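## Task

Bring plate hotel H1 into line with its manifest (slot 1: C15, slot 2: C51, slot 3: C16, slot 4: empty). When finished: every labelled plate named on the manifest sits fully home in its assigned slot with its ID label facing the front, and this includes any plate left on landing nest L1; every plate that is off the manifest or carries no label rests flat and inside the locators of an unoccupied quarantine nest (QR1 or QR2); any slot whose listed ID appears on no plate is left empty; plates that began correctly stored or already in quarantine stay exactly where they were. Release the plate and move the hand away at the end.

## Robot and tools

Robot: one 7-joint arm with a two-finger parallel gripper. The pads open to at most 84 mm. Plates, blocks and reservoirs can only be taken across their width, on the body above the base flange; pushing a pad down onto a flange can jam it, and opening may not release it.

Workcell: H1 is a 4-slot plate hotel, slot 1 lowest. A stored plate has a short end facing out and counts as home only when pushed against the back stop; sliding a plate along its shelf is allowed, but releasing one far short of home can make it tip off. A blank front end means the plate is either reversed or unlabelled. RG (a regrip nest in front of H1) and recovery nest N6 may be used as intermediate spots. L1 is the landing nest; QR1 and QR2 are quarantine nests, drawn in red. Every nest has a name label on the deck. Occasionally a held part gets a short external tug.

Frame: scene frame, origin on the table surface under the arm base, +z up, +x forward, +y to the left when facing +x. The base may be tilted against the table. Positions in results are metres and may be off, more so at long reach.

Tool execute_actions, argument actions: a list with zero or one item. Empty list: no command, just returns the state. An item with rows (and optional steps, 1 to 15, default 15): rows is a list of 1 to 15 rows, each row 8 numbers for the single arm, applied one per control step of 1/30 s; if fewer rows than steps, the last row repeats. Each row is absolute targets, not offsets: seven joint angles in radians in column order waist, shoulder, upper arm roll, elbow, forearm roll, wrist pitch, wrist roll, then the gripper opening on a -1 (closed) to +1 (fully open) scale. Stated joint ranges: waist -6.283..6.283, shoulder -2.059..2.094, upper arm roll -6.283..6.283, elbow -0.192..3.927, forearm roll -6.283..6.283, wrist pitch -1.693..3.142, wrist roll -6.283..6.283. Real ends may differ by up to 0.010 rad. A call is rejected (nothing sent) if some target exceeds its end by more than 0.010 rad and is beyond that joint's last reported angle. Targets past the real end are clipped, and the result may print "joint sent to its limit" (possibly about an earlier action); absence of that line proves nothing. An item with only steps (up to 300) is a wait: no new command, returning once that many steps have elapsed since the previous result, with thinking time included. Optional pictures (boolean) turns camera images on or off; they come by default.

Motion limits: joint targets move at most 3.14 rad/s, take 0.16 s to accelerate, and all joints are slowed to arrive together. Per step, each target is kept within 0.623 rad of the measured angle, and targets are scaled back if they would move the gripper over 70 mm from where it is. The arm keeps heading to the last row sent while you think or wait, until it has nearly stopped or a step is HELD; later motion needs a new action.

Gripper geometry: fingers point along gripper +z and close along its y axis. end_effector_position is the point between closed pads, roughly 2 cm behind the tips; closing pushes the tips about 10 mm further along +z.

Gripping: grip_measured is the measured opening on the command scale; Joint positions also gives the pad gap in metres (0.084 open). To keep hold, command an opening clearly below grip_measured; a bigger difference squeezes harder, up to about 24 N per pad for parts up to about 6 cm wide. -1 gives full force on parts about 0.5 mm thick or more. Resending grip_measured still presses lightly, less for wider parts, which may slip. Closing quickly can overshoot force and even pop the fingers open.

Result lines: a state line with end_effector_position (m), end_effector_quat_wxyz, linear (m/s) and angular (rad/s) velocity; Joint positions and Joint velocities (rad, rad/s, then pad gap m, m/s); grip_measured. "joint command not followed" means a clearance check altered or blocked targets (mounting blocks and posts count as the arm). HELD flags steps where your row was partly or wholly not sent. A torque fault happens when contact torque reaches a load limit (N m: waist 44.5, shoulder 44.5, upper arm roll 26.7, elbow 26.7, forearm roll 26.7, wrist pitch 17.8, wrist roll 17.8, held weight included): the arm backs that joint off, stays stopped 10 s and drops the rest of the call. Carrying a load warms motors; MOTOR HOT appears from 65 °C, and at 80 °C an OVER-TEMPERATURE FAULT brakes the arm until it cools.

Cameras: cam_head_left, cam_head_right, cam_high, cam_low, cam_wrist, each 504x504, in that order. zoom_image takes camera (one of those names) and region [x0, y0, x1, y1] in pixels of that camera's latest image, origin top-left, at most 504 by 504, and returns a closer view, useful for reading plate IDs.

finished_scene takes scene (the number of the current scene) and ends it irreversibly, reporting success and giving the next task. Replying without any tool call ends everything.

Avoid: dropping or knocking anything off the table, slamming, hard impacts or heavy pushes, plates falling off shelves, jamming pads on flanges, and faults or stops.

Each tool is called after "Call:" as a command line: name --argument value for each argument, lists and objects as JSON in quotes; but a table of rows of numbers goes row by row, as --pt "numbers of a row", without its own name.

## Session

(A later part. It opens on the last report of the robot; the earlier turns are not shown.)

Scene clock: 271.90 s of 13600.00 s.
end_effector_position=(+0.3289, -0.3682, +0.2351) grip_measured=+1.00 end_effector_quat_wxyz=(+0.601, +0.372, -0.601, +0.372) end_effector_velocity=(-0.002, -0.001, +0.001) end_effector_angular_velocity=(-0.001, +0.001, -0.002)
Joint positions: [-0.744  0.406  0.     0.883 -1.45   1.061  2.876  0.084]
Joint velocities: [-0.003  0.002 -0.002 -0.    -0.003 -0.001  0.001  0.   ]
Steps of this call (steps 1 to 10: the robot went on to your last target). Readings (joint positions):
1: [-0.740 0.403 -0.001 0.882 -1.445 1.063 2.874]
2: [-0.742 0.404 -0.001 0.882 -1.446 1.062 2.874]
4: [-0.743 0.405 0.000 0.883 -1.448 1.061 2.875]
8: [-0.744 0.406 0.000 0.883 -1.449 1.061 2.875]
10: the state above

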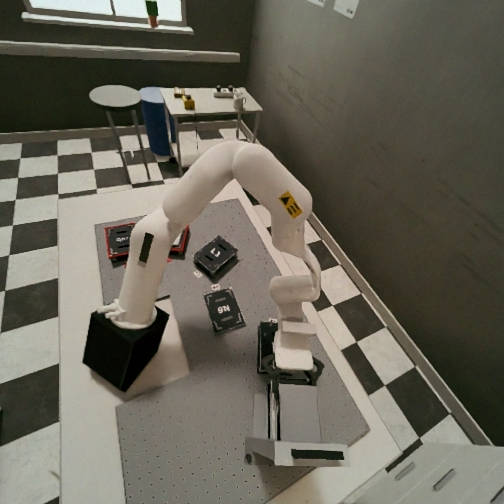

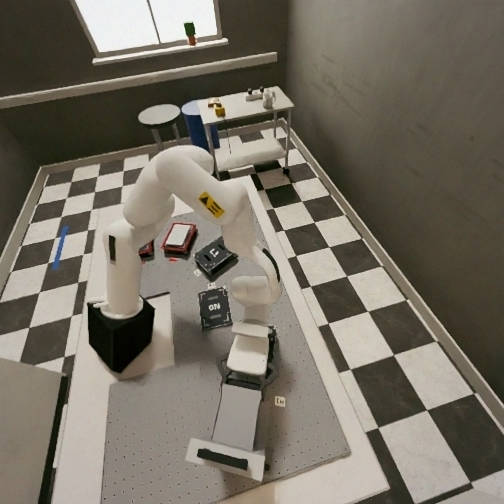

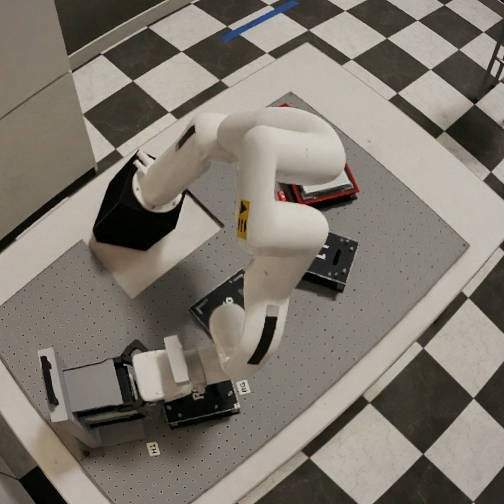

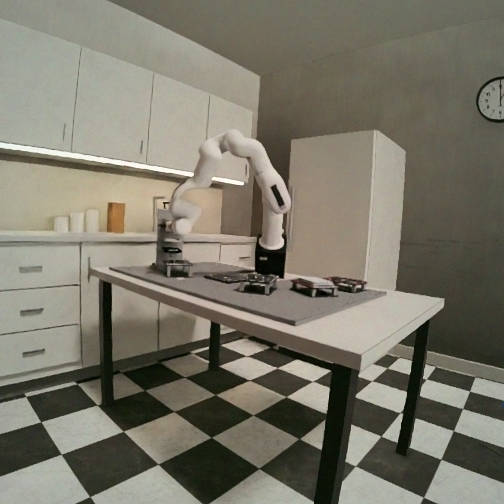

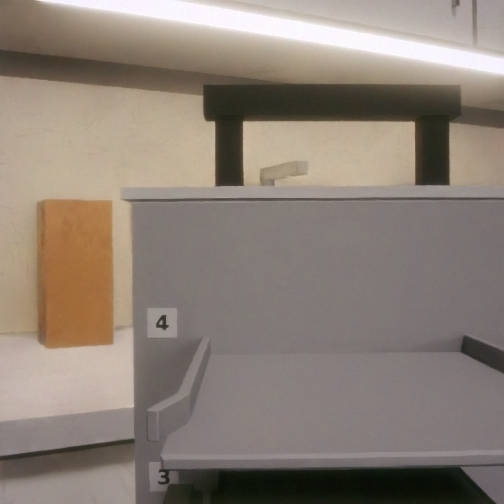

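Call:
execute_actions --actions '[{"rows":[[-0.7439,0.4076,0,0.885,-1.4494,1.0609,2.8754,1],[-0.7439,0.4076,0,0.885,-1.4494,1.0609,2.8754,1],[-0.7439,0.4076,0,0.885,-1.4494,1.0609,2.8754,0.98],[-0.7439,0.4076,0,0.885,-1.4494,1.0609,2.8754,0.95],[-0.7439,0.4076,0,0.885,-1.4494,1.0609,2.8754,0.92],[-0.7439,0.4076,0,0.885,-1.4494,1.0609,2.8754,0.89],[-0.7439,0.4076,0,0.885,-1.4494,1.0609,2.8754,0.85],[-0.7439,0.4076,0,0.885,-1.4494,1.0609,2.8754,0.8],[-0.7439,0.4076,0,0.885,-1.4494,1.0609,2.8754,0.7],[-0.7439,0.4076,0,0.885,-1.4494,1.0609,2.8754,0.5],[-0.7439,0.4076,0,0.885,-1.4494,1.0609,2.8754,0.2],[-0.7439,0.4076,0,0.885,-1.4494,1.0609,2.8754,-0.1],[-0.7439,0.4076,0,0.885,-1.4494,1.0609,2.8754,-0.4],[-0.7439,0.4076,0,0.885,-1.4494,1.0609,2.8754,-0.7],[-0.7439,0.4076,0,0.885,-1.4494,1.0609,2.8754,-1]],"steps":15}]'

Call:
zoom_image --camera "cam_wrist" --region '[130, 324, 250, 504]'

Scene clock: 297.97 s of 13600.00 s.
end_effector_position=(+0.3290, -0.3685, +0.2350) grip_measured=+0.94 end_effector_quat_wxyz=(+0.601, +0.372, -0.601, +0.372) end_effector_velocity=(-0.000, -0.000, -0.000) end_effector_angular_velocity=(-0.000, +0.000, -0.000)
Joint positions: [-0.744  0.407  0.     0.885 -1.449  1.061  2.875  0.082]
Joint velocities: [-0.     0.001 -0.001  0.    -0.001 -0.     0.     0.   ]
Steps of this call (steps 1 to 15: the robot went on to your last target; steps 16 to 90: nothing new was sent; then 22.57 s passed at rest; steps 91 to 105: all 15 steps of this action). Readings (joint positions):
91: [-0.744 0.406 -0.000 0.883 -1.450 1.061 2.876]
92: [-0.744 0.406 -0.000 0.884 -1.450 1.061 2.876]
94: [-0.744 0.407 -0.000 0.884 -1.450 1.061 2.875]
98: [-0.744 0.407 0.000 0.885 -1.449 1.061 2.875]
105: the state above

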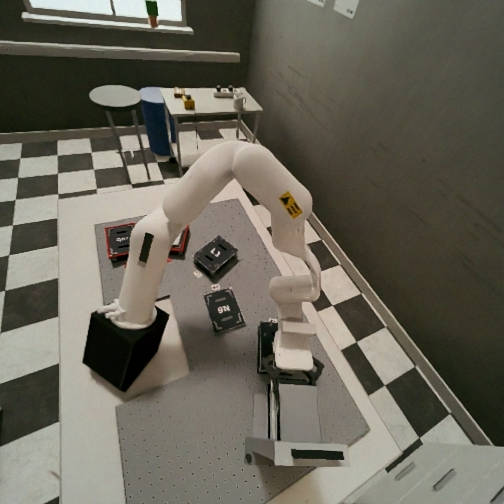

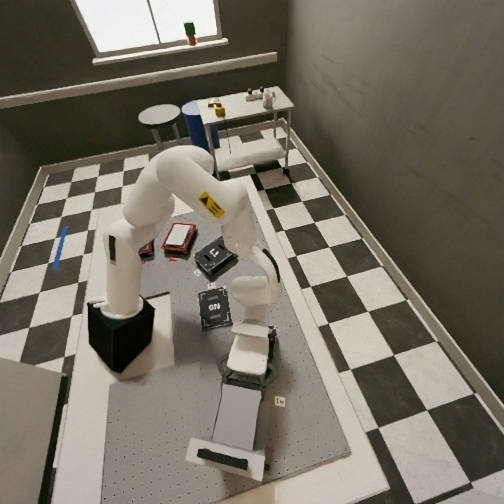

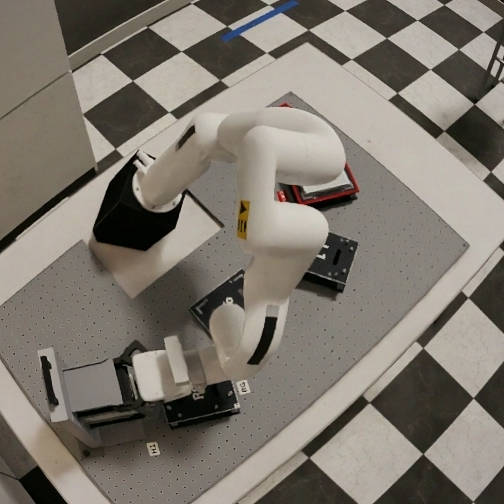

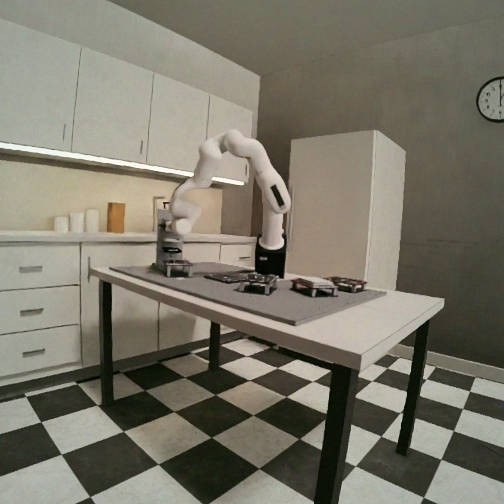

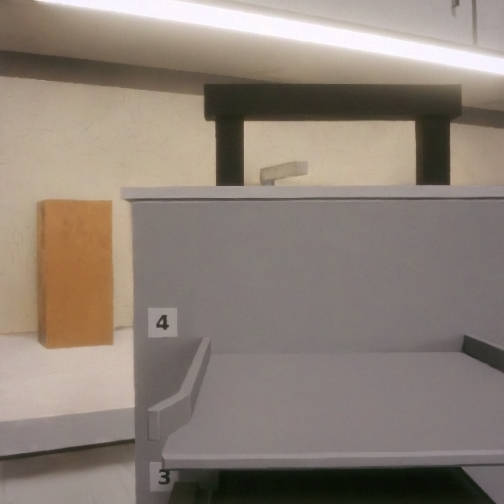

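Region (130, 324, 250, 504) of cam_wrist's 504x504 image, scaled by 2.800, with more detail than that image has.

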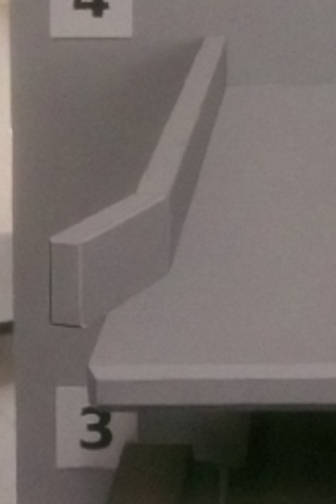

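Call:
execute_actions --actions '[{"rows":[[-0.7447,0.4058,0,0.8841,-1.4496,1.0606,2.8743,-1],[-0.7467,0.4017,0,0.882,-1.45,1.0601,2.8718,-1],[-0.7486,0.3975,0,0.8799,-1.4504,1.0595,2.8692,-1],[-0.7494,0.3957,0,0.879,-1.4506,1.0592,2.8681,-1],[-0.7446,0.3922,0,0.8773,-1.4454,1.0616,2.8663,-1],[-0.7333,0.384,0,0.8735,-1.4334,1.0673,2.8621,-1],[-0.7173,0.3727,0,0.8684,-1.4163,1.0756,2.8561,-1],[-0.7011,0.3617,0,0.8639,-1.3993,1.0842,2.8502,-1],[-0.685,0.3509,0,0.8599,-1.3825,1.0931,2.8443,-1],[-0.6689,0.3406,0,0.8564,-1.3657,1.1022,2.8385,-1],[-0.6527,0.3305,0,0.8534,-1.3491,1.1115,2.8327,-1],[-0.6365,0.3207,0,0.851,-1.3326,1.1211,2.827,-1],[-0.6202,0.3113,0,0.849,-1.3162,1.131,2.8213,-1],[-0.604,0.3022,0,0.8475,-1.2999,1.1411,2.8156,-1],[-0.5877,0.2934,0,0.8466,-1.2838,1.1515,2.81,-1]],"steps":15}]' --pictures false

Call:
execute_actions --actions '[{"rows":[[-0.5714,0.2849,0,0.8462,-1.2678,1.1621,2.8044,-1],[-0.5551,0.2768,0,0.8462,-1.2519,1.173,2.7989,-1],[-0.5387,0.269,0,0.8468,-1.2361,1.1841,2.7934,-1],[-0.5223,0.2614,0,0.8479,-1.2204,1.1955,2.788,-1],[-0.506,0.2543,0,0.8495,-1.2048,1.2072,2.7826,-1],[-0.4895,0.2474,0,0.8516,-1.1894,1.2191,2.7773,-1],[-0.4747,0.2415,0,0.854,-1.1756,1.23,2.7725,-1],[-0.4632,0.2371,0,0.8562,-1.165,1.2386,2.7689,-1],[-0.4566,0.2346,0,0.8574,-1.1589,1.2436,2.7668,-1],[-0.4576,0.2315,0,0.8559,-1.1591,1.2437,2.7649,-1],[-0.4605,0.2228,0,0.8519,-1.1596,1.2441,2.7597,-1],[-0.4648,0.2097,0,0.846,-1.1605,1.2446,2.7516,-1],[-0.4703,0.1933,0,0.8388,-1.1616,1.2453,2.7413,-1],[-0.4765,0.1748,0,0.831,-1.1628,1.246,2.7294,-1],[-0.4832,0.1553,0,0.823,-1.1639,1.2468,2.7165,-1]],"steps":15}]' --pictures false

Call:
execute_actions --actions '[{"rows":[[-0.4899,0.1358,0,0.8153,-1.165,1.2476,2.7033,-1],[-0.4964,0.1175,0,0.8084,-1.166,1.2483,2.6906,-1],[-0.5021,0.1015,0,0.8025,-1.1668,1.249,2.6791,-1],[-0.5066,0.0887,0,0.798,-1.1673,1.2495,2.6699,-1],[-0.5097,0.0803,0,0.7951,-1.1677,1.2499,2.6637,-1],[-0.5108,0.0772,0,0.7941,-1.1679,1.25,2.6614,-1],[-0.5143,0.0785,0,0.7934,-1.1709,1.2471,2.6624,-1],[-0.5197,0.0804,0,0.7924,-1.1754,1.2428,2.6638,-1],[-0.5285,0.0835,0,0.7908,-1.1828,1.2357,2.6662,-1],[-0.5373,0.0868,0,0.7893,-1.1903,1.2286,2.6686,-1],[-0.546,0.0902,0,0.7879,-1.1979,1.2216,2.6711,-1],[-0.5548,0.0937,0,0.7868,-1.2055,1.2147,2.6736,-1],[-0.5635,0.0972,0,0.7857,-1.2131,1.2079,2.6761,-1],[-0.5723,0.1009,0,0.7848,-1.2208,1.2011,2.6787,-1],[-0.581,0.1046,0,0.7839,-1.2285,1.1944,2.6813,-1]],"steps":15}]'

Call:
execute_actions --actions '[{"rows":[[-0.5897,0.1085,0,0.7833,-1.2362,1.1878,2.6839,-1],[-0.5984,0.1124,0,0.7828,-1.244,1.1812,2.6865,-1],[-0.6071,0.1164,0,0.7824,-1.2518,1.1747,2.6891,-1],[-0.6157,0.1205,0,0.7821,-1.2597,1.1682,2.6918,-1],[-0.6244,0.1247,0,0.782,-1.2676,1.1619,2.6945,-1],[-0.633,0.129,0,0.782,-1.2755,1.1556,2.6973,-1],[-0.6416,0.1334,0,0.7822,-1.2835,1.1494,2.7001,-1],[-0.6536,0.1397,0,0.7826,-1.2947,1.1408,2.704,-1],[-0.6674,0.1471,0,0.7834,-1.3076,1.1311,2.7086,-1],[-0.6845,0.1568,0,0.7849,-1.3239,1.1192,2.7144,-1],[-0.7015,0.1668,0,0.7869,-1.3403,1.1077,2.7203,-1],[-0.7185,0.1771,0,0.7895,-1.3569,1.0964,2.7264,-1],[-0.7354,0.1878,0,0.7926,-1.3737,1.0854,2.7325,-1],[-0.7522,0.1989,0,0.7962,-1.3905,1.0746,2.7388,-1],[-0.7673,0.2093,0,0.8,-1.4059,1.0652,2.7446,-1]],"steps":15}]' --pictures false

Call:
execute_actions --actions '[{"rows":[[-0.7808,0.2187,0,0.8037,-1.4196,1.0571,2.7498,-1],[-0.7925,0.2271,0,0.8072,-1.4317,1.05,2.7543,-1],[-0.8008,0.2332,0,0.8099,-1.4404,1.045,2.7576,-1],[-0.8075,0.2382,0,0.8121,-1.4474,1.0411,2.7603,-1],[-0.8108,0.2407,0,0.8133,-1.4509,1.0392,2.7617,-1],[-0.8125,0.242,0,0.8139,-1.4526,1.0382,2.7623,-1],[-0.8125,0.242,0,0.8139,-1.4526,1.0382,2.7623,-1],[-0.8125,0.242,0,0.8139,-1.4526,1.0382,2.7623,-1],[-0.8114,0.2442,0,0.8147,-1.4525,1.0386,2.764,-1],[-0.8104,0.2463,0,0.8155,-1.4524,1.039,2.7656,-1],[-0.8093,0.2485,0,0.8163,-1.4524,1.0394,2.7673,-1],[-0.8083,0.2506,0,0.8171,-1.4523,1.0398,2.7689,-1],[-0.8072,0.2528,0,0.8179,-1.4522,1.0402,2.7706,-1]],"steps":15}]' --pictures false

Call:
execute_actions --actions '[{"steps":8}]'

Call:
zoom_image --camera "cam_wrist" --region '[140, 400, 504, 504]'

Scene clock: 367.03 s of 13600.00 s.
end_effector_position=(+0.3497, -0.3286, +0.2387) grip_measured=+0.93 end_effector_quat_wxyz=(+0.601, +0.373, -0.601, +0.373) end_effector_velocity=(+0.092, +0.183, +0.000) end_effector_angular_velocity=(-0.002, -0.002, +0.002)
Joint positions: [-0.647  0.328  0.001  0.854 -1.344  1.115  2.831  0.082]
Joint velocities: [ 0.473 -0.287  0.001 -0.074  0.482  0.28  -0.167  0.   ]
Steps of this call (steps 1 to 15: the robot went on to your last target; steps 16 to 90: nothing new was sent; then 65.57 s passed at rest; steps 91 to 105: all 15 steps of this action). Readings (joint positions):
91: [-0.744 0.408 0.000 0.885 -1.449 1.061 2.875]
92: [-0.744 0.407 0.000 0.885 -1.449 1.061 2.875]
94: [-0.746 0.405 0.000 0.883 -1.450 1.060 2.873]
98: [-0.739 0.391 -0.002 0.877 -1.440 1.065 2.865]
105: the state above

Scene clock: 367.53 s of 13600.00 s.
end_effector_position=(+0.3846, -0.2570, +0.2470) grip_measured=+0.93 end_effector_quat_wxyz=(+0.601, +0.373, -0.601, +0.372) end_effector_velocity=(-0.008, +0.005, +0.128) end_effector_angular_velocity=(-0.026, +0.004, -0.049)
Joint positions: [-0.469  0.211  0.001  0.845 -1.165  1.241  2.752  0.082]
Joint velocities: [-0.08  -0.359 -0.03  -0.152  0.028  0.059 -0.234 -0.   ]
Steps of this call (steps 1 to 15: all 15 steps of this action). Readings (joint positions):
1: [-0.631 0.319 0.001 0.852 -1.328 1.124 2.826]
2: [-0.615 0.310 0.001 0.850 -1.312 1.134 2.820]
4: [-0.583 0.292 0.000 0.848 -1.280 1.155 2.809]
8: [-0.519 0.261 0.000 0.850 -1.218 1.199 2.787]
15: the state above

Scene clock: 368.03 s of 13600.00 s.
end_effector_position=(+0.3778, -0.2703, +0.2927) grip_measured=+0.93 end_effector_quat_wxyz=(+0.601, +0.372, -0.601, +0.372) end_effector_velocity=(-0.049, -0.091, +0.006) end_effector_angular_velocity=(-0.007, +0.003, -0.014)
Joint positions: [-0.551  0.094  0.     0.788 -1.202  1.218  2.673  0.082]
Joint velocities: [-0.251  0.091 -0.008 -0.038 -0.211 -0.189  0.061 -0.   ]
Steps of this call (steps 1 to 15: all 15 steps of this action). Readings (joint positions):
1: [-0.472 0.198 0.000 0.839 -1.164 1.243 2.743]
2: [-0.476 0.183 -0.001 0.833 -1.164 1.244 2.734]
4: [-0.487 0.149 -0.001 0.821 -1.165 1.247 2.712]
8: [-0.507 0.094 -0.001 0.801 -1.168 1.249 2.675]
15: the state above

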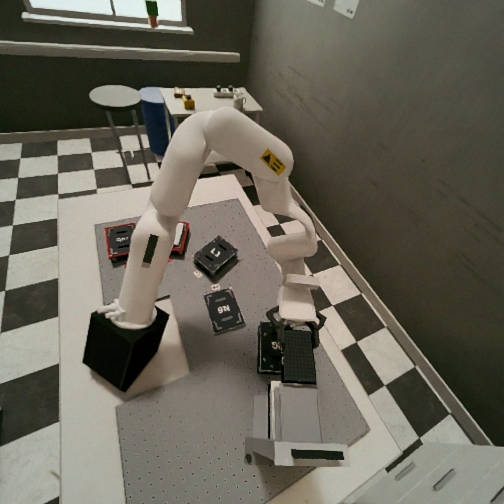

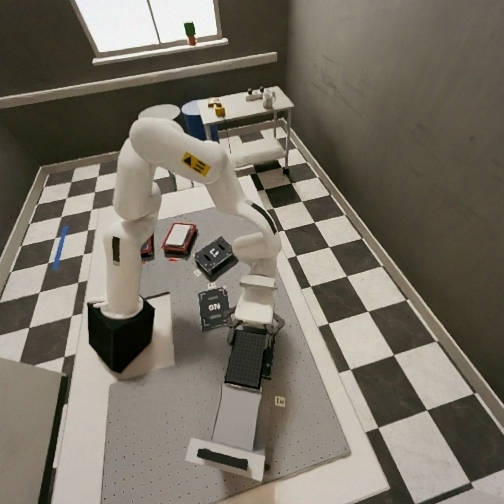

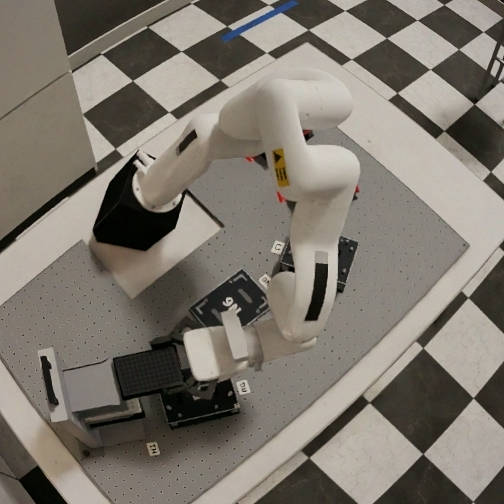

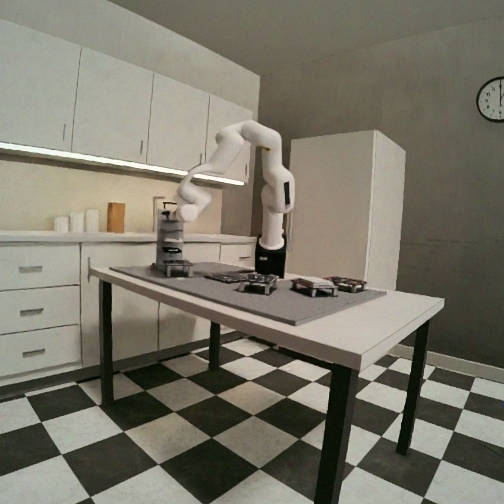

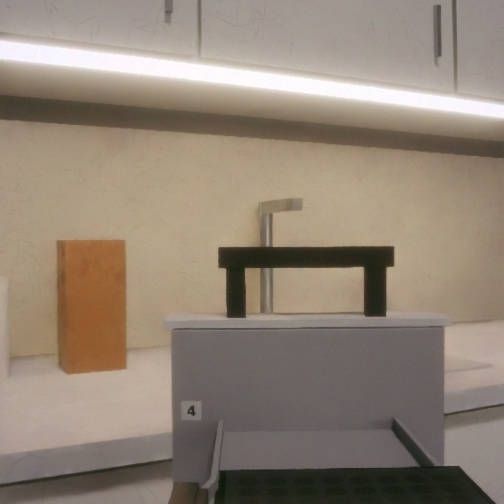

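Scene clock: 368.53 s of 13600.00 s.
end_effector_position=(+0.3503, -0.3268, +0.2933) grip_measured=+0.93 end_effector_quat_wxyz=(+0.601, +0.372, -0.601, +0.373) end_effector_velocity=(-0.092, -0.179, +0.004) end_effector_angular_velocity=(-0.011, +0.003, -0.016)
Joint positions: [-0.707  0.171  0.     0.789 -1.347  1.104  2.723  0.082]
Joint velocities: [-0.479  0.293 -0.01   0.072 -0.464 -0.31   0.168 -0.   ]
Steps of this call (steps 1 to 15: all 15 steps of this action). Readings (joint positions):
1: [-0.559 0.097 -0.000 0.786 -1.209 1.211 2.675]
2: [-0.568 0.100 -0.000 0.785 -1.217 1.205 2.678]
4: [-0.585 0.107 -0.000 0.784 -1.232 1.192 2.683]
8: [-0.619 0.123 -0.000 0.782 -1.263 1.166 2.693]
15: the state above

Scene clock: 369.03 s of 13600.00 s.
end_effector_position=(+0.3310, -0.3655, +0.2902) grip_measured=+0.93 end_effector_quat_wxyz=(+0.601, +0.373, -0.601, +0.373) end_effector_velocity=(-0.004, -0.002, -0.017) end_effector_angular_velocity=(+0.005, +0.006, -0.003)
Joint positions: [-0.808  0.249  0.001  0.817 -1.452  1.04   2.768  0.082]
Joint velocities: [ 0.014  0.046  0.     0.012 -0.005  0.003  0.031 -0.   ]
Steps of this call (steps 1 to 15: all 15 steps of this action). Readings (joint positions):
1: [-0.723 0.181 -0.000 0.792 -1.362 1.094 2.729]
2: [-0.739 0.191 -0.000 0.795 -1.378 1.084 2.734]
4: [-0.768 0.211 -0.001 0.801 -1.406 1.066 2.745]
8: [-0.803 0.235 -0.001 0.811 -1.442 1.045 2.758]
15: the state above

Scene clock: 369.30 s of 13600.00 s.
end_effector_position=(+0.3304, -0.3661, +0.2894) grip_measured=+0.93 end_effector_quat_wxyz=(+0.601, +0.372, -0.601, +0.373) end_effector_velocity=(-0.001, -0.001, +0.000) end_effector_angular_velocity=(-0.002, -0.001, -0.002)
Joint positions: [-0.807  0.253  0.     0.818 -1.452  1.04   2.77   0.082]
Joint velocities: [-0.001  0.001 -0.002  0.001 -0.001  0.     0.001 -0.   ]
Steps of this call (steps 1 to 8: the robot went on to your last target). Readings (joint positions):
1: [-0.807 0.250 0.001 0.817 -1.452 1.040 2.769]
2: [-0.807 0.251 0.001 0.817 -1.452 1.040 2.769]
4: [-0.807 0.252 0.000 0.818 -1.452 1.040 2.770]
8: the state above

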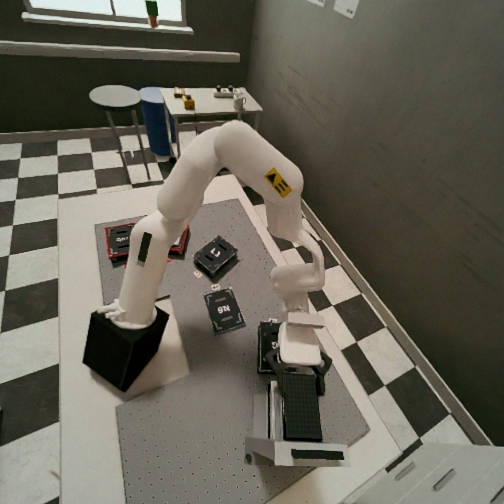

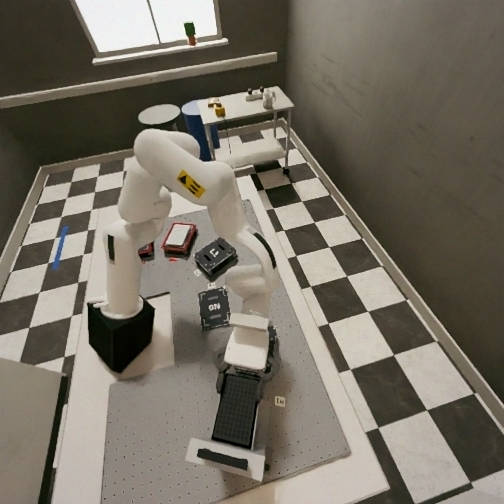

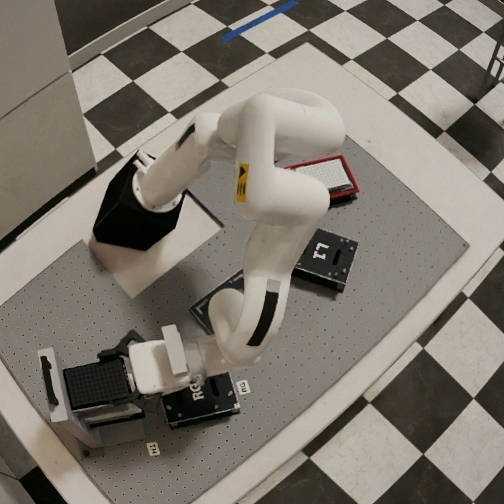

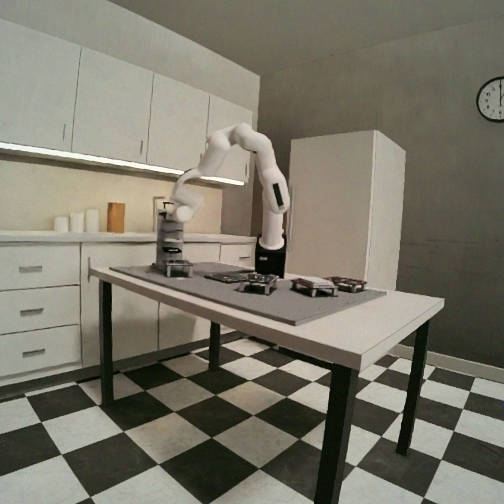

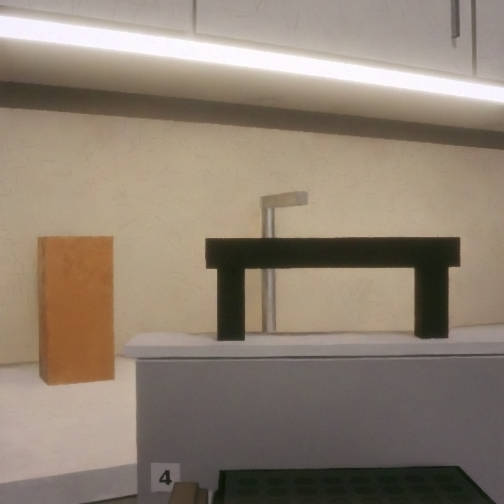

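Region (140, 400, 504, 504) of cam_wrist's 504x504 image, scaled by 1.385, with more detail than that image has; it fills the top 144 rows of this view, and the rest is white.

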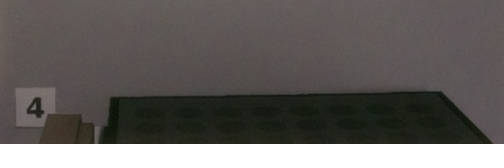

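Call:
execute_actions --actions '[{"rows":[[-0.8068,0.2536,0,0.8182,-1.4521,1.0403,2.7712,-1],[-0.8064,0.2544,0,0.8185,-1.4521,1.0405,2.7718,-0.5],[-0.8064,0.2544,0,0.8185,-1.4521,1.0405,2.7718,0],[-0.8064,0.2544,0,0.8185,-1.4521,1.0405,2.7718,0.5],[-0.8064,0.2544,0,0.8185,-1.4521,1.0405,2.7718,0.8],[-0.8064,0.2544,0,0.8185,-1.4521,1.0405,2.7718,0.86],[-0.8064,0.2544,0,0.8185,-1.4521,1.0405,2.7718,0.9],[-0.8064,0.2544,0,0.8185,-1.4521,1.0405,2.7718,0.94],[-0.8064,0.2544,0,0.8185,-1.4521,1.0405,2.7718,0.97],[-0.8064,0.2544,0,0.8185,-1.4521,1.0405,2.7718,1]],"steps":15}]'

Call:
zoom_image --camera "cam_wrist" --region '[140, 400, 504, 504]'

Scene clock: 378.10 s of 13600.00 s.
end_effector_position=(+0.3303, -0.3662, +0.2889) grip_measured=+1.00 end_effector_quat_wxyz=(+0.601, +0.372, -0.601, +0.373) end_effector_velocity=(+0.000, +0.000, -0.001) end_effector_angular_velocity=(+0.002, +0.001, +0.000)
Joint positions: [-0.806  0.254 -0.     0.819 -1.452  1.041  2.772  0.084]
Joint velocities: [ 0.     0.001  0.001 -0.     0.    -0.001 -0.     0.002]
Steps of this call (steps 1 to 15: the robot went on to your last target; steps 16 to 110: nothing new was sent; then 4.63 s passed at rest; steps 111 to 125: all 15 steps of this action). Readings (joint positions):
111: [-0.807 0.253 -0.000 0.818 -1.452 1.040 2.771]
112: [-0.807 0.253 -0.000 0.818 -1.452 1.040 2.771]
114: [-0.807 0.254 -0.000 0.818 -1.452 1.040 2.771]
118: [-0.806 0.254 0.000 0.818 -1.452 1.040 2.772]
125: the state above

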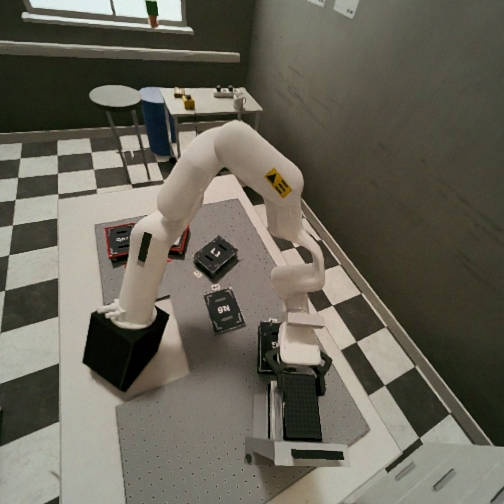

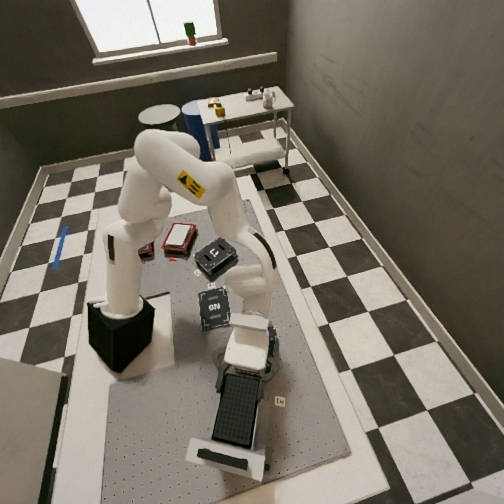

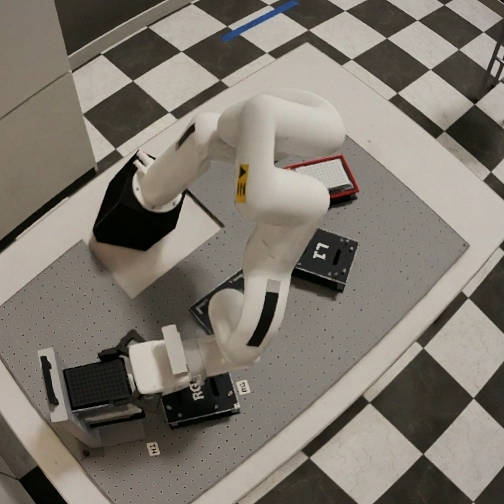

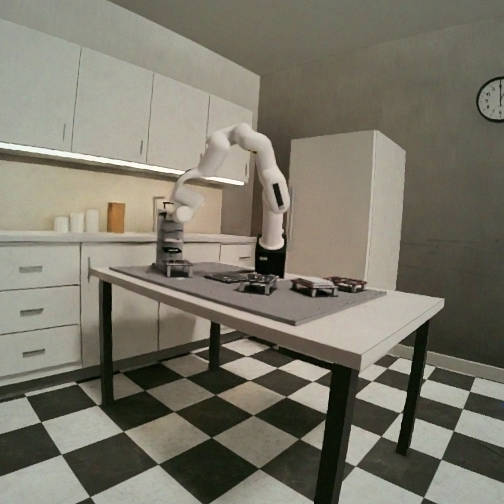

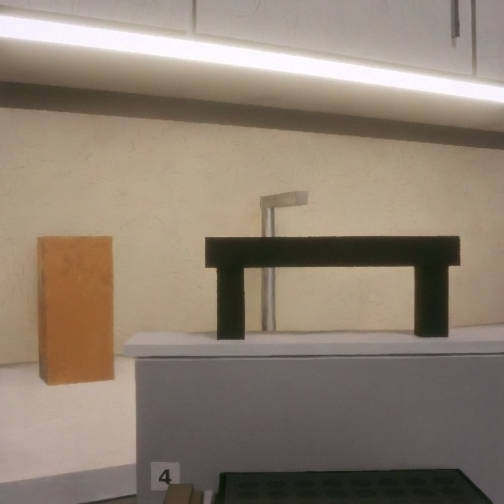

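Region (140, 400, 504, 504) of cam_wrist's 504x504 image, scaled by 1.385, with more detail than that image has; it fills the top 144 rows of this view, and the rest is white.

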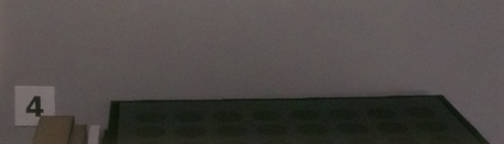

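Call:
execute_actions --actions '[{"rows":[[-0.8083,0.2505,0,0.8171,-1.4523,1.0398,2.7688,1],[-0.8128,0.2414,0,0.8137,-1.4526,1.0381,2.7619,1],[-0.8172,0.2323,0,0.8103,-1.453,1.0364,2.7549,1],[-0.8191,0.2284,0,0.8089,-1.4531,1.0357,2.7519,1],[-0.8091,0.2208,0,0.8054,-1.4426,1.0416,2.7479,1],[-0.7923,0.2085,0,0.8001,-1.4253,1.0518,2.7412,1],[-0.7755,0.1966,0,0.7954,-1.4081,1.0621,2.7347,1],[-0.7586,0.1851,0,0.7912,-1.391,1.0727,2.7283,1],[-0.7417,0.1739,0,0.7875,-1.3741,1.0837,2.722,1],[-0.7247,0.1631,0,0.7844,-1.3573,1.0949,2.7158,1],[-0.7077,0.1527,0,0.7818,-1.3407,1.1063,2.7097,1],[-0.6906,0.1427,0,0.7798,-1.3243,1.118,2.7038,1],[-0.6768,0.135,0,0.7786,-1.3113,1.1276,2.6991,1],[-0.6648,0.1284,0,0.7778,-1.3,1.1362,2.6951,1],[-0.6562,0.1237,0,0.7773,-1.2919,1.1423,2.6922,1]],"steps":15}]' --pictures false

Call:
execute_actions --actions '[{"rows":[[-0.6544,0.1279,0,0.7787,-1.2918,1.1426,2.6954,1],[-0.6494,0.1396,0,0.7828,-1.2915,1.1433,2.7045,1],[-0.6418,0.1579,0,0.7893,-1.291,1.1444,2.7183,1],[-0.632,0.1815,0,0.7982,-1.2901,1.1458,2.7356,1],[-0.6206,0.2093,0,0.8093,-1.2889,1.1473,2.7553,1],[-0.6083,0.2403,0,0.8223,-1.2872,1.1489,2.7763,1],[-0.5954,0.2733,0,0.8371,-1.2852,1.1505,2.7976,1],[-0.5825,0.3071,0,0.8532,-1.2827,1.152,2.8184,1],[-0.57,0.3405,0,0.8699,-1.28,1.1534,2.8379,1],[-0.5584,0.3722,0,0.8866,-1.2771,1.1546,2.8555,1],[-0.5481,0.4011,0,0.9024,-1.2743,1.1556,2.8707,1],[-0.5394,0.4258,0,0.9165,-1.2716,1.1564,2.8831,1],[-0.5328,0.4451,0,0.9278,-1.2695,1.157,2.8924,1],[-0.5285,0.4576,0,0.9352,-1.268,1.1574,2.8983,1],[-0.527,0.462,0,0.9379,-1.2675,1.1575,2.9003,1]],"steps":15}]' --pictures false

Call:
execute_actions --actions '[{"steps":18}]'

Call:
zoom_image --camera "cam_wrist" --region '[150, 380, 300, 504]'

Call:
zoom_image --camera "cam_wrist" --region '[394, 404, 504, 504]'

Call:
zoom_image --camera "cam_wrist" --region '[150, 300, 250, 400]'

Scene clock: 414.83 s of 13600.00 s.
end_effector_position=(+0.3528, -0.3229, +0.2979) grip_measured=+1.00 end_effector_quat_wxyz=(+0.601, +0.373, -0.601, +0.373) end_effector_velocity=(+0.086, +0.164, -0.001) end_effector_angular_velocity=(+0.006, -0.004, +0.016)
Joint positions: [-0.704  0.152  0.001  0.783 -1.338  1.109  2.709  0.084]
Joint velocities: [ 0.446 -0.27   0.006 -0.058  0.424  0.295 -0.156  0.   ]
Steps of this call (steps 1 to 15: the robot went on to your last target; steps 16 to 90: nothing new was sent; then 33.23 s passed at rest; steps 91 to 105: all 15 steps of this action). Readings (joint positions):
91: [-0.806 0.254 0.000 0.818 -1.452 1.040 2.772]
92: [-0.807 0.253 0.000 0.818 -1.452 1.040 2.771]
94: [-0.810 0.247 0.001 0.815 -1.452 1.039 2.766]
98: [-0.803 0.221 -0.003 0.805 -1.437 1.047 2.749]
105: the state above

Scene clock: 415.33 s of 13600.00 s.
end_effector_position=(+0.3604, -0.3057, +0.2048) grip_measured=+1.00 end_effector_quat_wxyz=(+0.601, +0.373, -0.601, +0.371) end_effector_velocity=(-0.005, +0.008, -0.257) end_effector_angular_velocity=(+0.018, +0.022, +0.008)
Joint positions: [-0.552  0.394  0.001  0.899 -1.275  1.155  2.863  0.084]
Joint velocities: [0.271 0.739 0.012 0.389 0.072 0.024 0.386 0.   ]
Steps of this call (steps 1 to 15: all 15 steps of this action). Readings (joint positions):
1: [-0.689 0.143 0.002 0.782 -1.325 1.118 2.704]
2: [-0.678 0.137 0.002 0.781 -1.314 1.126 2.701]
4: [-0.661 0.139 0.001 0.783 -1.302 1.136 2.704]
8: [-0.628 0.198 -0.001 0.806 -1.291 1.145 2.747]
15: the state above

Scene clock: 415.93 s of 13600.00 s.
end_effector_position=(+0.3603, -0.3059, +0.1825) grip_measured=+1.00 end_effector_quat_wxyz=(+0.601, +0.372, -0.601, +0.373) end_effector_velocity=(-0.001, +0.001, -0.002) end_effector_angular_velocity=(+0.002, +0.003, +0.000)
Joint positions: [-0.527  0.462 -0.     0.938 -1.268  1.158  2.9    0.084]
Joint velocities: [ 0.001  0.003  0.001  0.     0.     0.     0.    -0.   ]
Steps of this call (steps 1 to 18: the robot went on to your last target). Readings (joint positions):
1: [-0.544 0.416 0.001 0.910 -1.272 1.155 2.875]
2: [-0.537 0.433 0.002 0.919 -1.271 1.156 2.883]
4: [-0.531 0.451 0.002 0.929 -1.269 1.157 2.893]
8: [-0.528 0.459 -0.001 0.937 -1.268 1.158 2.899]
18: the state above

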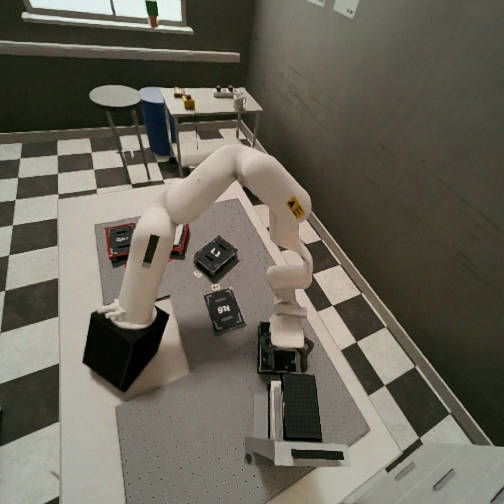

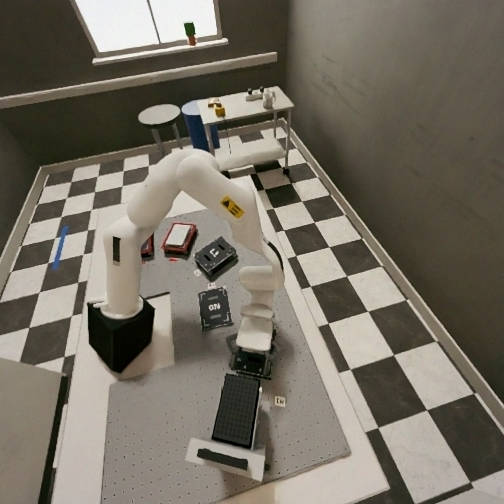

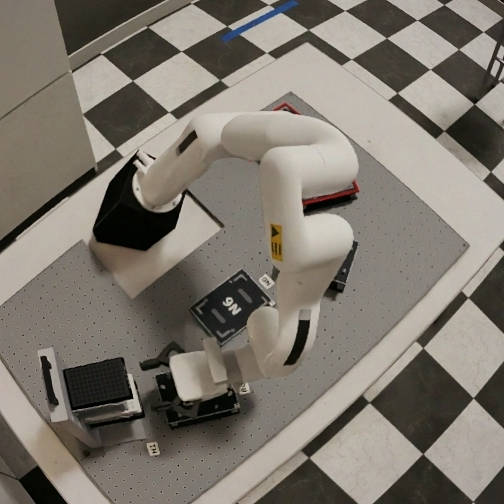

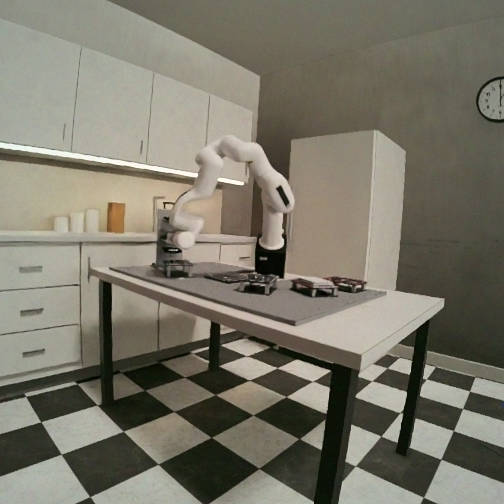

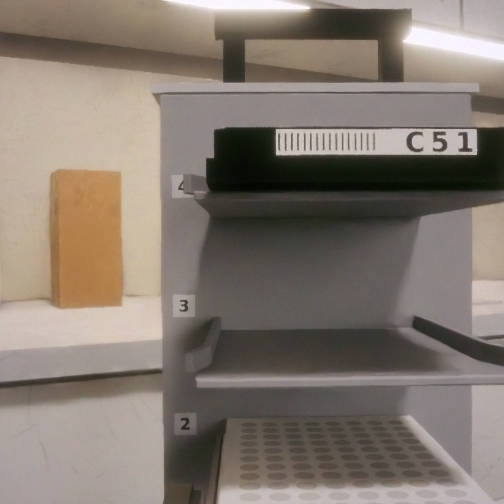

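Region (150, 380, 300, 504) of cam_wrist's 504x504 image, scaled by 3.360, with more detail than that image has; it fills the top 417 rows of this view, and the rest is white.

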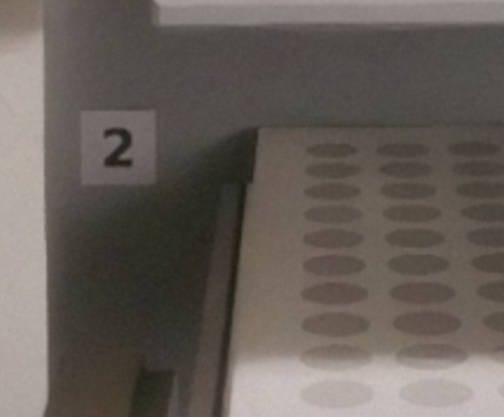

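Region (394, 404, 504, 504) of cam_wrist's 504x504 image, scaled by 4.582, with more detail than that image has; it fills the top 458 rows of this view, and the rest is white.

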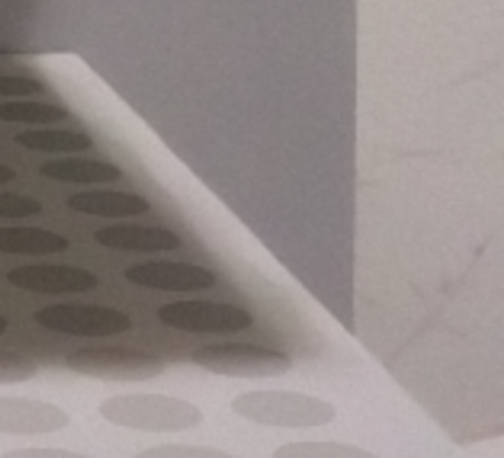

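Region (150, 300, 250, 400) of cam_wrist's 504x504 image, scaled by 5.040, with more detail than that image has.

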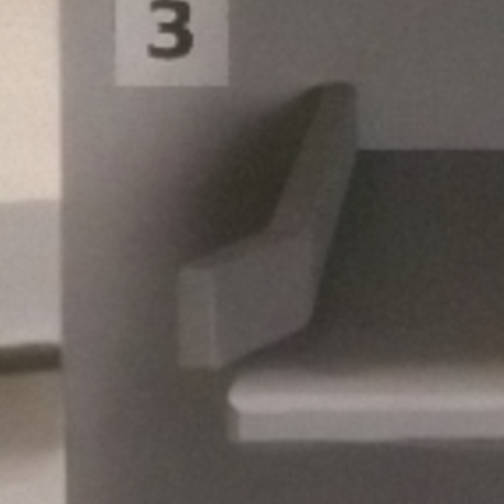

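Call:
execute_actions --actions '[]'

Scene clock: 446.90 s of 13600.00 s.
end_effector_position=(+0.3603, -0.3058, +0.1822) grip_measured=+1.00 end_effector_quat_wxyz=(+0.601, +0.372, -0.601, +0.372) end_effector_velocity=(-0.000, -0.001, +0.001) end_effector_angular_velocity=(-0.002, -0.000, -0.001)
Joint positions: [-0.527  0.462 -0.     0.938 -1.267  1.158  2.9    0.084]
Joint velocities: [-0.     0.    -0.002  0.     0.     0.     0.     0.   ]
Steps of this call (steps 1 to 15: the robot went on to your last target; steps 16 to 90: nothing new was sent; then 27.97 s passed at rest). Readings (joint positions):
1: [-0.527 0.462 -0.000 0.938 -1.268 1.158 2.900]
2: [-0.527 0.462 -0.000 0.938 -1.268 1.158 2.900]
4: [-0.527 0.462 -0.000 0.938 -1.268 1.158 2.900]
8: [-0.527 0.462 -0.000 0.938 -1.268 1.158 2.900]
90: the state above
The arm was judged still, so your last target was given up. Only a new action makes it travel on or press farther. Fingers that are still opening or closing keep moving.

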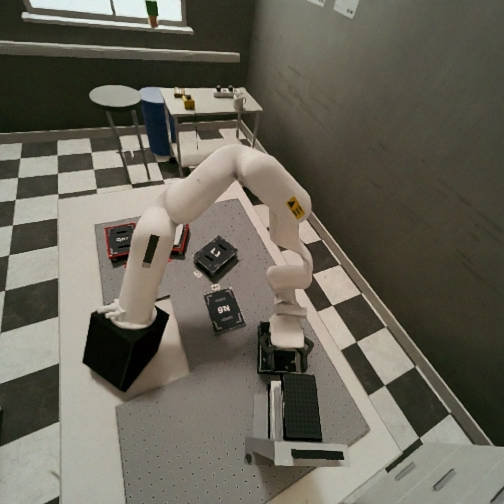

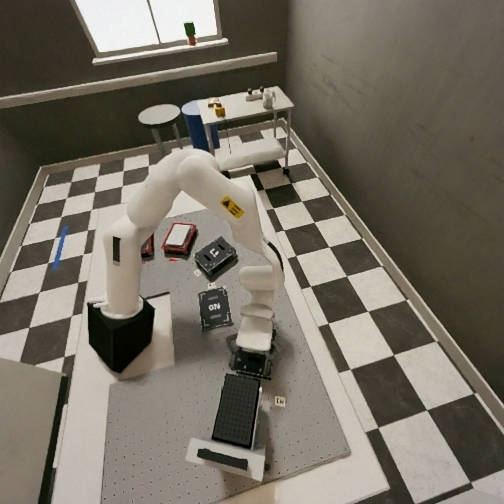

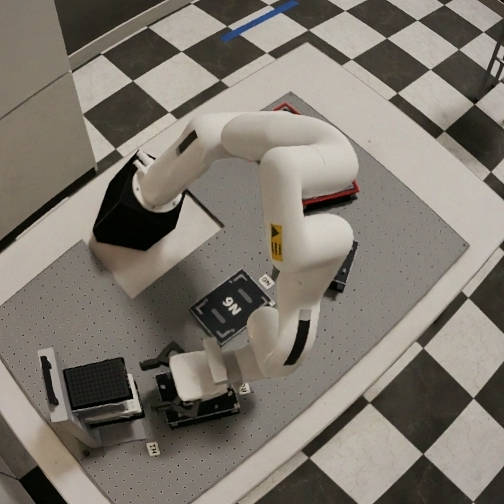

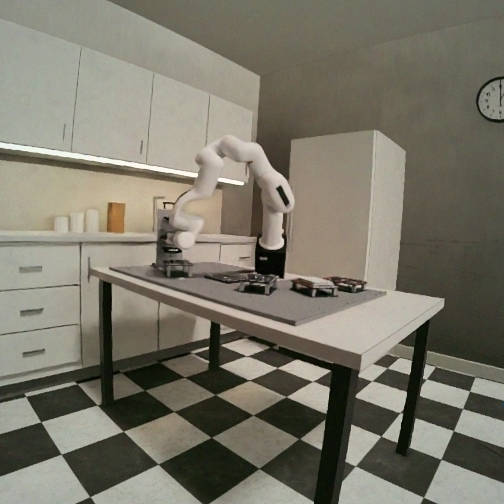

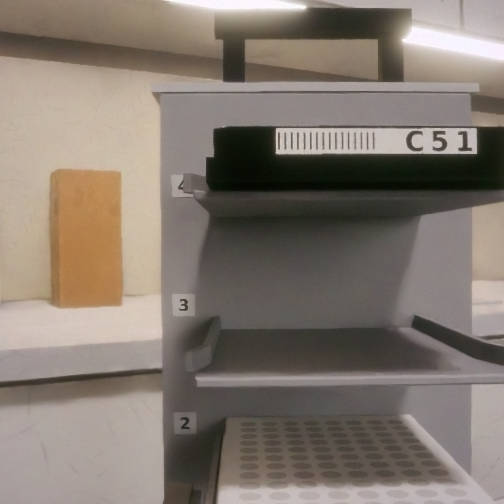

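Call:
execute_actions --actions '[{"rows":[[-0.5347,0.4661,0,0.9383,-1.2754,1.1530,2.9030,1],[-0.5455,0.4721,0,0.9391,-1.2865,1.1468,2.9068,1],[-0.5562,0.4781,0,0.9401,-1.2977,1.1408,2.9106,1],[-0.5655,0.4834,0,0.9411,-1.3073,1.1357,2.9139,1],[-0.5716,0.4870,0,0.9419,-1.3138,1.1323,2.9160,1],[-0.5747,0.4888,0,0.9424,-1.3170,1.1307,2.9171,1],[-0.5778,0.4906,0,0.9428,-1.3202,1.1290,2.9182,1],[-0.5808,0.4924,0,0.9433,-1.3234,1.1274,2.9193,1],[-0.5839,0.4943,0,0.9438,-1.3267,1.1257,2.9204,1],[-0.5870,0.4961,0,0.9443,-1.3299,1.1241,2.9215,1],[-0.5901,0.4980,0,0.9448,-1.3331,1.1225,2.9225,1],[-0.5932,0.4998,0,0.9453,-1.3364,1.1209,2.9236,1],[-0.5962,0.5017,0,0.9459,-1.3396,1.1193,2.9247,1],[-0.5993,0.5036,0,0.9465,-1.3429,1.1177,2.9258,1],[-0.6039,0.5065,0,0.9474,-1.3478,1.1154,2.9274,1]],"steps":15}]' --pictures false

Call:
execute_actions --actions '[{"steps":8}]'

Scene clock: 469.27 s of 13600.00 s.
end_effector_position=(+0.3474, -0.3318, +0.1821) grip_measured=+1.00 end_effector_quat_wxyz=(+0.601, +0.373, -0.601, +0.372) end_effector_velocity=(-0.018, -0.039, -0.002) end_effector_angular_velocity=(+0.004, -0.000, +0.005)
Joint positions: [-0.591  0.499  0.     0.945 -1.335  1.122  2.923  0.084]
Joint velocities: [-0.097  0.06   0.003  0.018 -0.105 -0.052  0.035 -0.   ]
Steps of this call (steps 1 to 90: nothing new was sent; then 18.87 s passed at rest; steps 91 to 105: all 15 steps of this action). Readings (joint positions):
91: [-0.527 0.462 0.000 0.938 -1.268 1.157 2.900]
92: [-0.529 0.463 0.000 0.938 -1.270 1.156 2.901]
94: [-0.537 0.468 0.001 0.939 -1.279 1.151 2.904]
98: [-0.566 0.484 -0.001 0.941 -1.307 1.136 2.914]
105: the state above

Scene clock: 469.53 s of 13600.00 s.
end_effector_position=(+0.3449, -0.3367, +0.1822) grip_measured=+1.00 end_effector_quat_wxyz=(+0.601, +0.372, -0.601, +0.372) end_effector_velocity=(+0.002, +0.000, -0.003) end_effector_angular_velocity=(+0.007, -0.002, +0.008)
Joint positions: [-0.603  0.506  0.     0.947 -1.347  1.116  2.927  0.084]
Joint velocities: [-0.003  0.002  0.006  0.002 -0.007 -0.005  0.003 -0.   ]
Steps of this call (steps 1 to 8: the robot went on to your last target). Readings (joint positions):
1: [-0.595 0.501 0.000 0.946 -1.338 1.120 2.924]
2: [-0.597 0.503 0.000 0.946 -1.341 1.119 2.925]
4: [-0.601 0.505 -0.000 0.947 -1.345 1.117 2.926]
8: the state above

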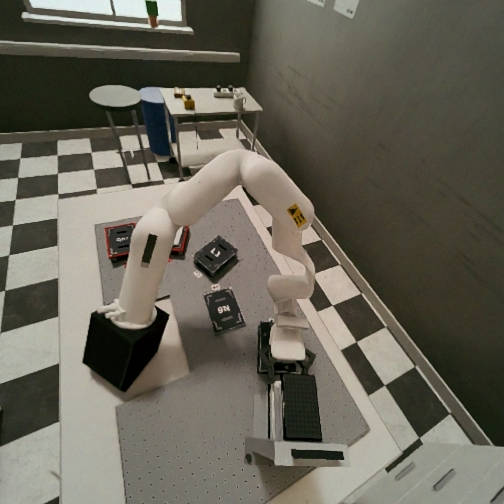

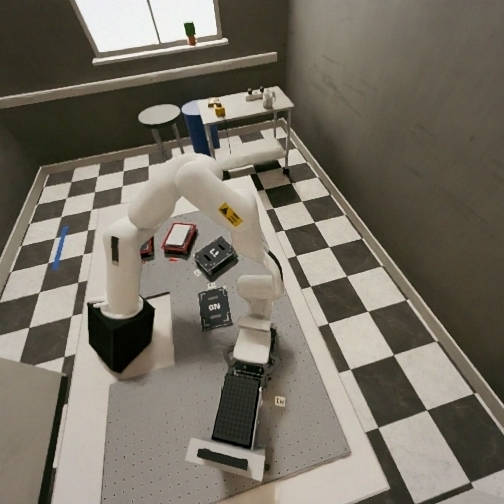

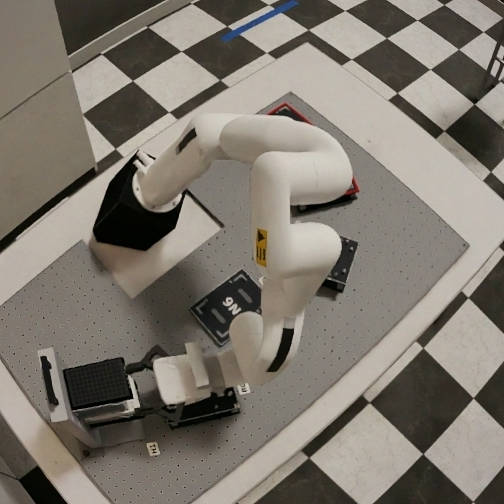

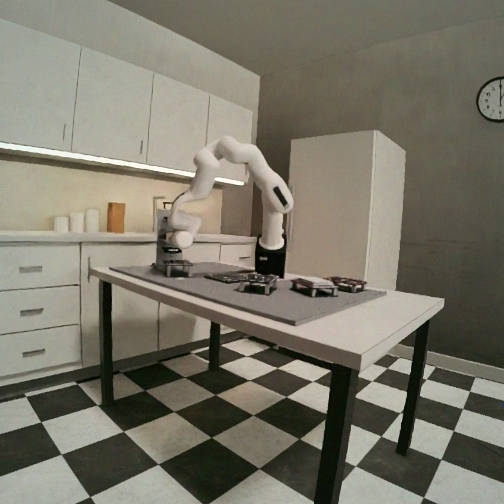

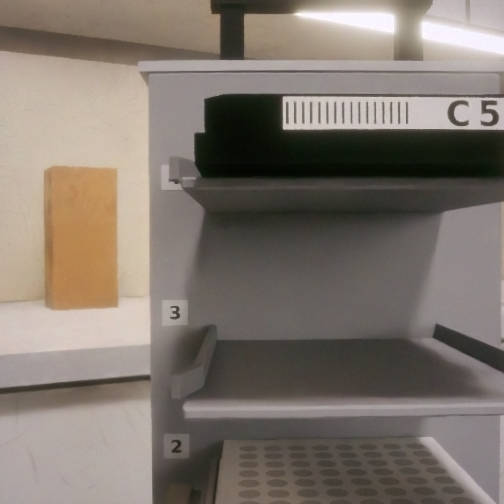

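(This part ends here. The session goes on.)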